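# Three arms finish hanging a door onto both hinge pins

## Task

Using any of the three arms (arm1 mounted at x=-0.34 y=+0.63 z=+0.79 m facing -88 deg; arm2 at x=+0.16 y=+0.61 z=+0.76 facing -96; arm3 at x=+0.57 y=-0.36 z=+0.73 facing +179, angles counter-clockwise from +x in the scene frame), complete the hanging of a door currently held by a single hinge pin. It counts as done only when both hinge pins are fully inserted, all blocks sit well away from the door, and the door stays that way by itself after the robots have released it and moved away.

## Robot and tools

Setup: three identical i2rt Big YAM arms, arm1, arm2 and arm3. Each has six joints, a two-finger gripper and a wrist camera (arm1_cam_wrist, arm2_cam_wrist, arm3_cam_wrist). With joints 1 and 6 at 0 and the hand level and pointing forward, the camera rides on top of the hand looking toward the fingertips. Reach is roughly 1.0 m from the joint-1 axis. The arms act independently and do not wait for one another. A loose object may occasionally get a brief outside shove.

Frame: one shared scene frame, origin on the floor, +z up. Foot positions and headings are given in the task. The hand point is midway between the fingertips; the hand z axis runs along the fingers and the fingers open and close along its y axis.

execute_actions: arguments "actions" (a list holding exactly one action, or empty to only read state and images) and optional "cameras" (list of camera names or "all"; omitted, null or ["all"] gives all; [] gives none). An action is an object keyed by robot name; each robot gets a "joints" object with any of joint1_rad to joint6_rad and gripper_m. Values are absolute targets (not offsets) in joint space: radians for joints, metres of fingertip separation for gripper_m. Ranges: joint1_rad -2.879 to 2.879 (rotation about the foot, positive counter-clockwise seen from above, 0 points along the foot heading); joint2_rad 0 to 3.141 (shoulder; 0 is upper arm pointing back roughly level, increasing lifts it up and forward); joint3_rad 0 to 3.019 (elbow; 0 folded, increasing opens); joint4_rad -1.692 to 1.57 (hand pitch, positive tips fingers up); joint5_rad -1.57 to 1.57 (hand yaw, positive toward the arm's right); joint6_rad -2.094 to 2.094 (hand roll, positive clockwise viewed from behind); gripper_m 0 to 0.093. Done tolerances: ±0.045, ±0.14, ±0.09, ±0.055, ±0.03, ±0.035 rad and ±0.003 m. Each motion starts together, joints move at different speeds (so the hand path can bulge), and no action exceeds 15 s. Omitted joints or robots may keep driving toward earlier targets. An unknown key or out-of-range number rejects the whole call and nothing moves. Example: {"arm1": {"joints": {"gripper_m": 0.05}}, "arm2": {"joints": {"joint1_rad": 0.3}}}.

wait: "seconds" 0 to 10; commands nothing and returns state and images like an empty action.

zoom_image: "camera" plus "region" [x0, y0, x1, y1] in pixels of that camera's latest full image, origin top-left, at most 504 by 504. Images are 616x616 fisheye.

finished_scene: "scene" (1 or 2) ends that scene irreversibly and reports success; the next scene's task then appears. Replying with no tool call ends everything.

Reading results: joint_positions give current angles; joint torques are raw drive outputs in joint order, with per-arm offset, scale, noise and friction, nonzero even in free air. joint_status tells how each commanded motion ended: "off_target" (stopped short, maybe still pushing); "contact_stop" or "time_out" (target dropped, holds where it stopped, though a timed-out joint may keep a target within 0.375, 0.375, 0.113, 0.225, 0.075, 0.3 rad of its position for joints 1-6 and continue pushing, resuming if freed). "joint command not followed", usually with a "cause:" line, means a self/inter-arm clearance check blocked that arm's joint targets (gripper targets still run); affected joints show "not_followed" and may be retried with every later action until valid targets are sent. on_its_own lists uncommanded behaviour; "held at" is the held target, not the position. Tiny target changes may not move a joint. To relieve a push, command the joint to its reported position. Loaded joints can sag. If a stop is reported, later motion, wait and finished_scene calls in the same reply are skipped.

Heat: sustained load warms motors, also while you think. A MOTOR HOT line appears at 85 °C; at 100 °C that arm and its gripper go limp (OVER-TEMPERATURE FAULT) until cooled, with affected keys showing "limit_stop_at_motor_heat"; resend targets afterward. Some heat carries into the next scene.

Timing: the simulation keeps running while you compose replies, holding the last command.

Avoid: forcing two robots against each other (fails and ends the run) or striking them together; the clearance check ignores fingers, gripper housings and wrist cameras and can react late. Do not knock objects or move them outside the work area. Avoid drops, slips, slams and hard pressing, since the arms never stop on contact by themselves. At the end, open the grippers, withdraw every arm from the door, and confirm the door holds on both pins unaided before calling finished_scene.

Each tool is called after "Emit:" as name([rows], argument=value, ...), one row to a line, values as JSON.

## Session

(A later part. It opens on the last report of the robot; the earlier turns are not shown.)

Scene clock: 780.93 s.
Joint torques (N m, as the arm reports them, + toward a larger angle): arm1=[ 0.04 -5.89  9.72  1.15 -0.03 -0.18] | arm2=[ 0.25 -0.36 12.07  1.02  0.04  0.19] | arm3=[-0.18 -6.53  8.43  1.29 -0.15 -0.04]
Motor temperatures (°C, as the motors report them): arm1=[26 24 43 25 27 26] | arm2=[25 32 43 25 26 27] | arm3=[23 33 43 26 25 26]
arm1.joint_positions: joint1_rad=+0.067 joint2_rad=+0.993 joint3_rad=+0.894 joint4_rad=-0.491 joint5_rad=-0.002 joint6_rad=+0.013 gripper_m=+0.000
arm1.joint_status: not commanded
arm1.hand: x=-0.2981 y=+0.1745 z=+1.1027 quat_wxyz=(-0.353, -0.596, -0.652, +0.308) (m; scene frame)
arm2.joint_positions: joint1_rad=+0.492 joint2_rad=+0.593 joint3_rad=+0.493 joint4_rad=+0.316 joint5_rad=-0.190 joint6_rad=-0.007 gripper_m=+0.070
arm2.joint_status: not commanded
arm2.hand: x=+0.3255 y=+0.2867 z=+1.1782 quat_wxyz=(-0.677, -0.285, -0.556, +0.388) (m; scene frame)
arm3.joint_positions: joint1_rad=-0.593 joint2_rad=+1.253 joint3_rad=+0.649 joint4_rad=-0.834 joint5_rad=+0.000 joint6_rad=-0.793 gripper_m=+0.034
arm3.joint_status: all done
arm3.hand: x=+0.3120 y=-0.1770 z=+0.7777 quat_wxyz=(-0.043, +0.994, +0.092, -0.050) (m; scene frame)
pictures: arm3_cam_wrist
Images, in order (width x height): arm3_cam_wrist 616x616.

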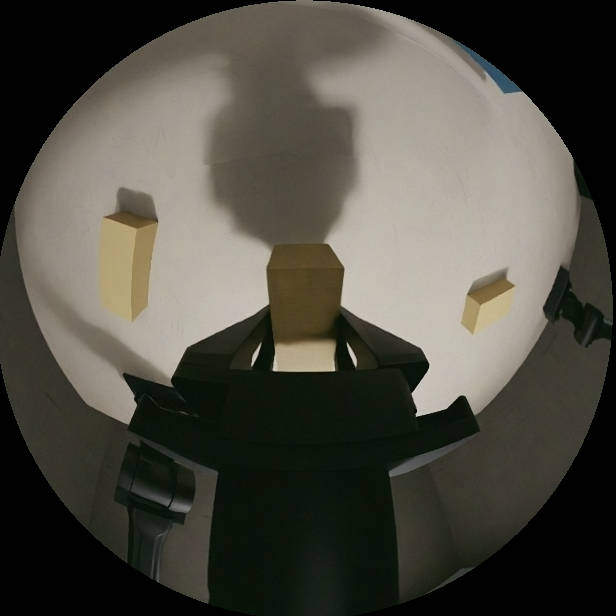

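Emit:
execute_actions([
  {"arm3":{"joints":{"joint2_rad":1.265,"joint3_rad":0.6,"joint4_rad":-0.79}}},
], cameras=[])

Emit:
execute_actions([
  {"arm3":{"joints":{"gripper_m":0.07}}},
], cameras=[])

Emit:
execute_actions([
  {"arm3":{"joints":{"joint2_rad":0.9,"joint3_rad":0.8,"joint4_rad":-1.0,"joint6_rad":0}}},
], cameras=["arm3_cam_wrist"])

Scene clock: 788.23 s.
Joint torques (N m, as the arm reports them, + toward a larger angle): arm1=[-0.01 -5.83  9.7   1.12 -0.04 -0.19] | arm2=[-0.17 -0.42 11.97  1.16  0.06  0.19] | arm3=[-0.48 -5.42  7.85  1.05 -0.17 -0.03]
Motor temperatures (°C, as the motors report them): arm1=[26 24 43 25 27 26] | arm2=[25 32 43 25 26 27] | arm3=[23 32 43 26 25 26]
arm1.joint_positions: joint1_rad=+0.067 joint2_rad=+0.993 joint3_rad=+0.894 joint4_rad=-0.491 joint5_rad=-0.002 joint6_rad=+0.013 gripper_m=+0.000
arm1.joint_status: not commanded
arm1.hand: x=-0.2981 y=+0.1745 z=+1.1027 quat_wxyz=(-0.353, -0.596, -0.652, +0.308) (m; scene frame)
arm2.joint_positions: joint1_rad=+0.492 joint2_rad=+0.593 joint3_rad=+0.493 joint4_rad=+0.316 joint5_rad=-0.190 joint6_rad=-0.007 gripper_m=+0.070
arm2.joint_status: not commanded
arm2.hand: x=+0.3255 y=+0.2867 z=+1.1782 quat_wxyz=(-0.677, -0.285, -0.556, +0.388) (m; scene frame)
arm3.joint_positions: joint1_rad=-0.593 joint2_rad=+1.258 joint3_rad=+0.593 joint4_rad=-0.803 joint5_rad=+0.000 joint6_rad=-0.793 gripper_m=+0.034
arm3.joint_status: all done
arm3.hand: x=+0.3276 y=-0.1878 z=+0.7586 quat_wxyz=(-0.033, +0.994, +0.092, -0.039) (m; scene frame)
pictures: none
No camera images: the call's "cameras" was empty. Leave "cameras" out to get every camera's image.

Scene clock: 788.90 s.
Joint torques (N m, as the arm reports them, + toward a larger angle): arm1=[-0.07 -5.74  9.73  1.12 -0.04 -0.18] | arm2=[-0.19 -0.4  12.09  0.99  0.05  0.21] | arm3=[-0.5  -5.53  7.79  1.15 -0.17 -0.03]
Motor temperatures (°C, as the motors report them): arm1=[26 24 43 25 27 26] | arm2=[25 32 43 25 26 27] | arm3=[23 32 42 26 25 26]
arm1.joint_positions: joint1_rad=+0.067 joint2_rad=+0.993 joint3_rad=+0.894 joint4_rad=-0.491 joint5_rad=-0.002 joint6_rad=+0.013 gripper_m=+0.000
arm1.joint_status: not commanded
arm1.hand: x=-0.2981 y=+0.1745 z=+1.1027 quat_wxyz=(-0.353, -0.596, -0.652, +0.308) (m; scene frame)
arm2.joint_positions: joint1_rad=+0.492 joint2_rad=+0.593 joint3_rad=+0.493 joint4_rad=+0.316 joint5_rad=-0.190 joint6_rad=-0.007 gripper_m=+0.070
arm2.joint_status: not commanded
arm2.hand: x=+0.3255 y=+0.2867 z=+1.1782 quat_wxyz=(-0.677, -0.285, -0.556, +0.388) (m; scene frame)
arm3.joint_positions: joint1_rad=-0.593 joint2_rad=+1.258 joint3_rad=+0.593 joint4_rad=-0.803 joint5_rad=+0.000 joint6_rad=-0.793 gripper_m=+0.070
arm3.joint_status: all done
arm3.hand: x=+0.3276 y=-0.1878 z=+0.7586 quat_wxyz=(-0.033, +0.994, +0.092, -0.039) (m; scene frame)
pictures: none
No camera images: the call's "cameras" was empty. Leave "cameras" out to get every camera's image.

Scene clock: 790.63 s.
Joint torques (N m, as the arm reports them, + toward a larger angle): arm1=[-0.05 -5.97  9.75  1.09 -0.02 -0.18] | arm2=[ 0.54 -0.27 11.94  1.02  0.04  0.22] | arm3=[-0.59 -2.52 11.65  0.82 -0.11  0.12]
Motor temperatures (°C, as the motors report them): arm1=[26 24 43 25 27 26] | arm2=[25 32 43 25 26 27] | arm3=[23 32 43 26 25 26]
arm1.joint_positions: joint1_rad=+0.067 joint2_rad=+0.993 joint3_rad=+0.894 joint4_rad=-0.491 joint5_rad=-0.002 joint6_rad=+0.013 gripper_m=+0.000
arm1.joint_status: not commanded
arm1.hand: x=-0.2981 y=+0.1745 z=+1.1027 quat_wxyz=(-0.353, -0.596, -0.652, +0.308) (m; scene frame)
arm2.joint_positions: joint1_rad=+0.492 joint2_rad=+0.593 joint3_rad=+0.493 joint4_rad=+0.316 joint5_rad=-0.190 joint6_rad=-0.007 gripper_m=+0.070
arm2.joint_status: not commanded
arm2.hand: x=+0.3255 y=+0.2867 z=+1.1782 quat_wxyz=(-0.677, -0.285, -0.556, +0.388) (m; scene frame)
arm3.joint_positions: joint1_rad=-0.593 joint2_rad=+0.889 joint3_rad=+0.774 joint4_rad=-0.990 joint5_rad=+0.000 joint6_rad=-0.008 gripper_m=+0.070
arm3.joint_status: all done
arm3.hand: x=+0.3029 y=-0.1708 z=+0.9311 quat_wxyz=(-0.071, +0.929, -0.288, -0.220) (m; scene frame)
pictures: arm3_cam_wrist
Images, in order (width x height): arm3_cam_wrist 616x616.

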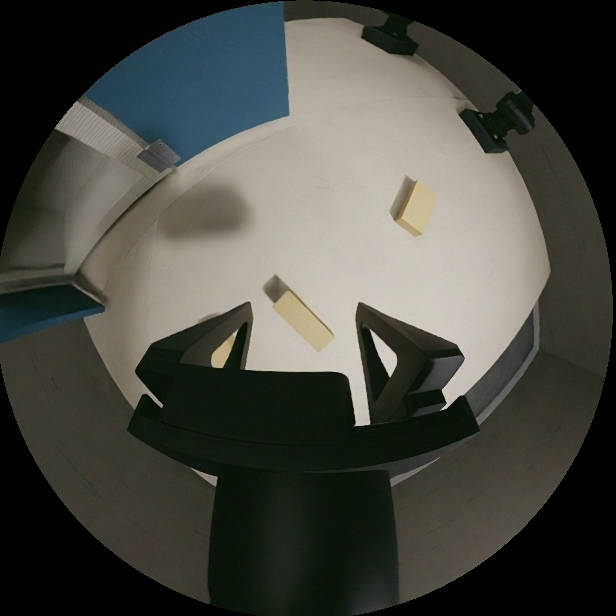

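Emit:
finished_scene(scene=1)

The scene is finished: the task was done.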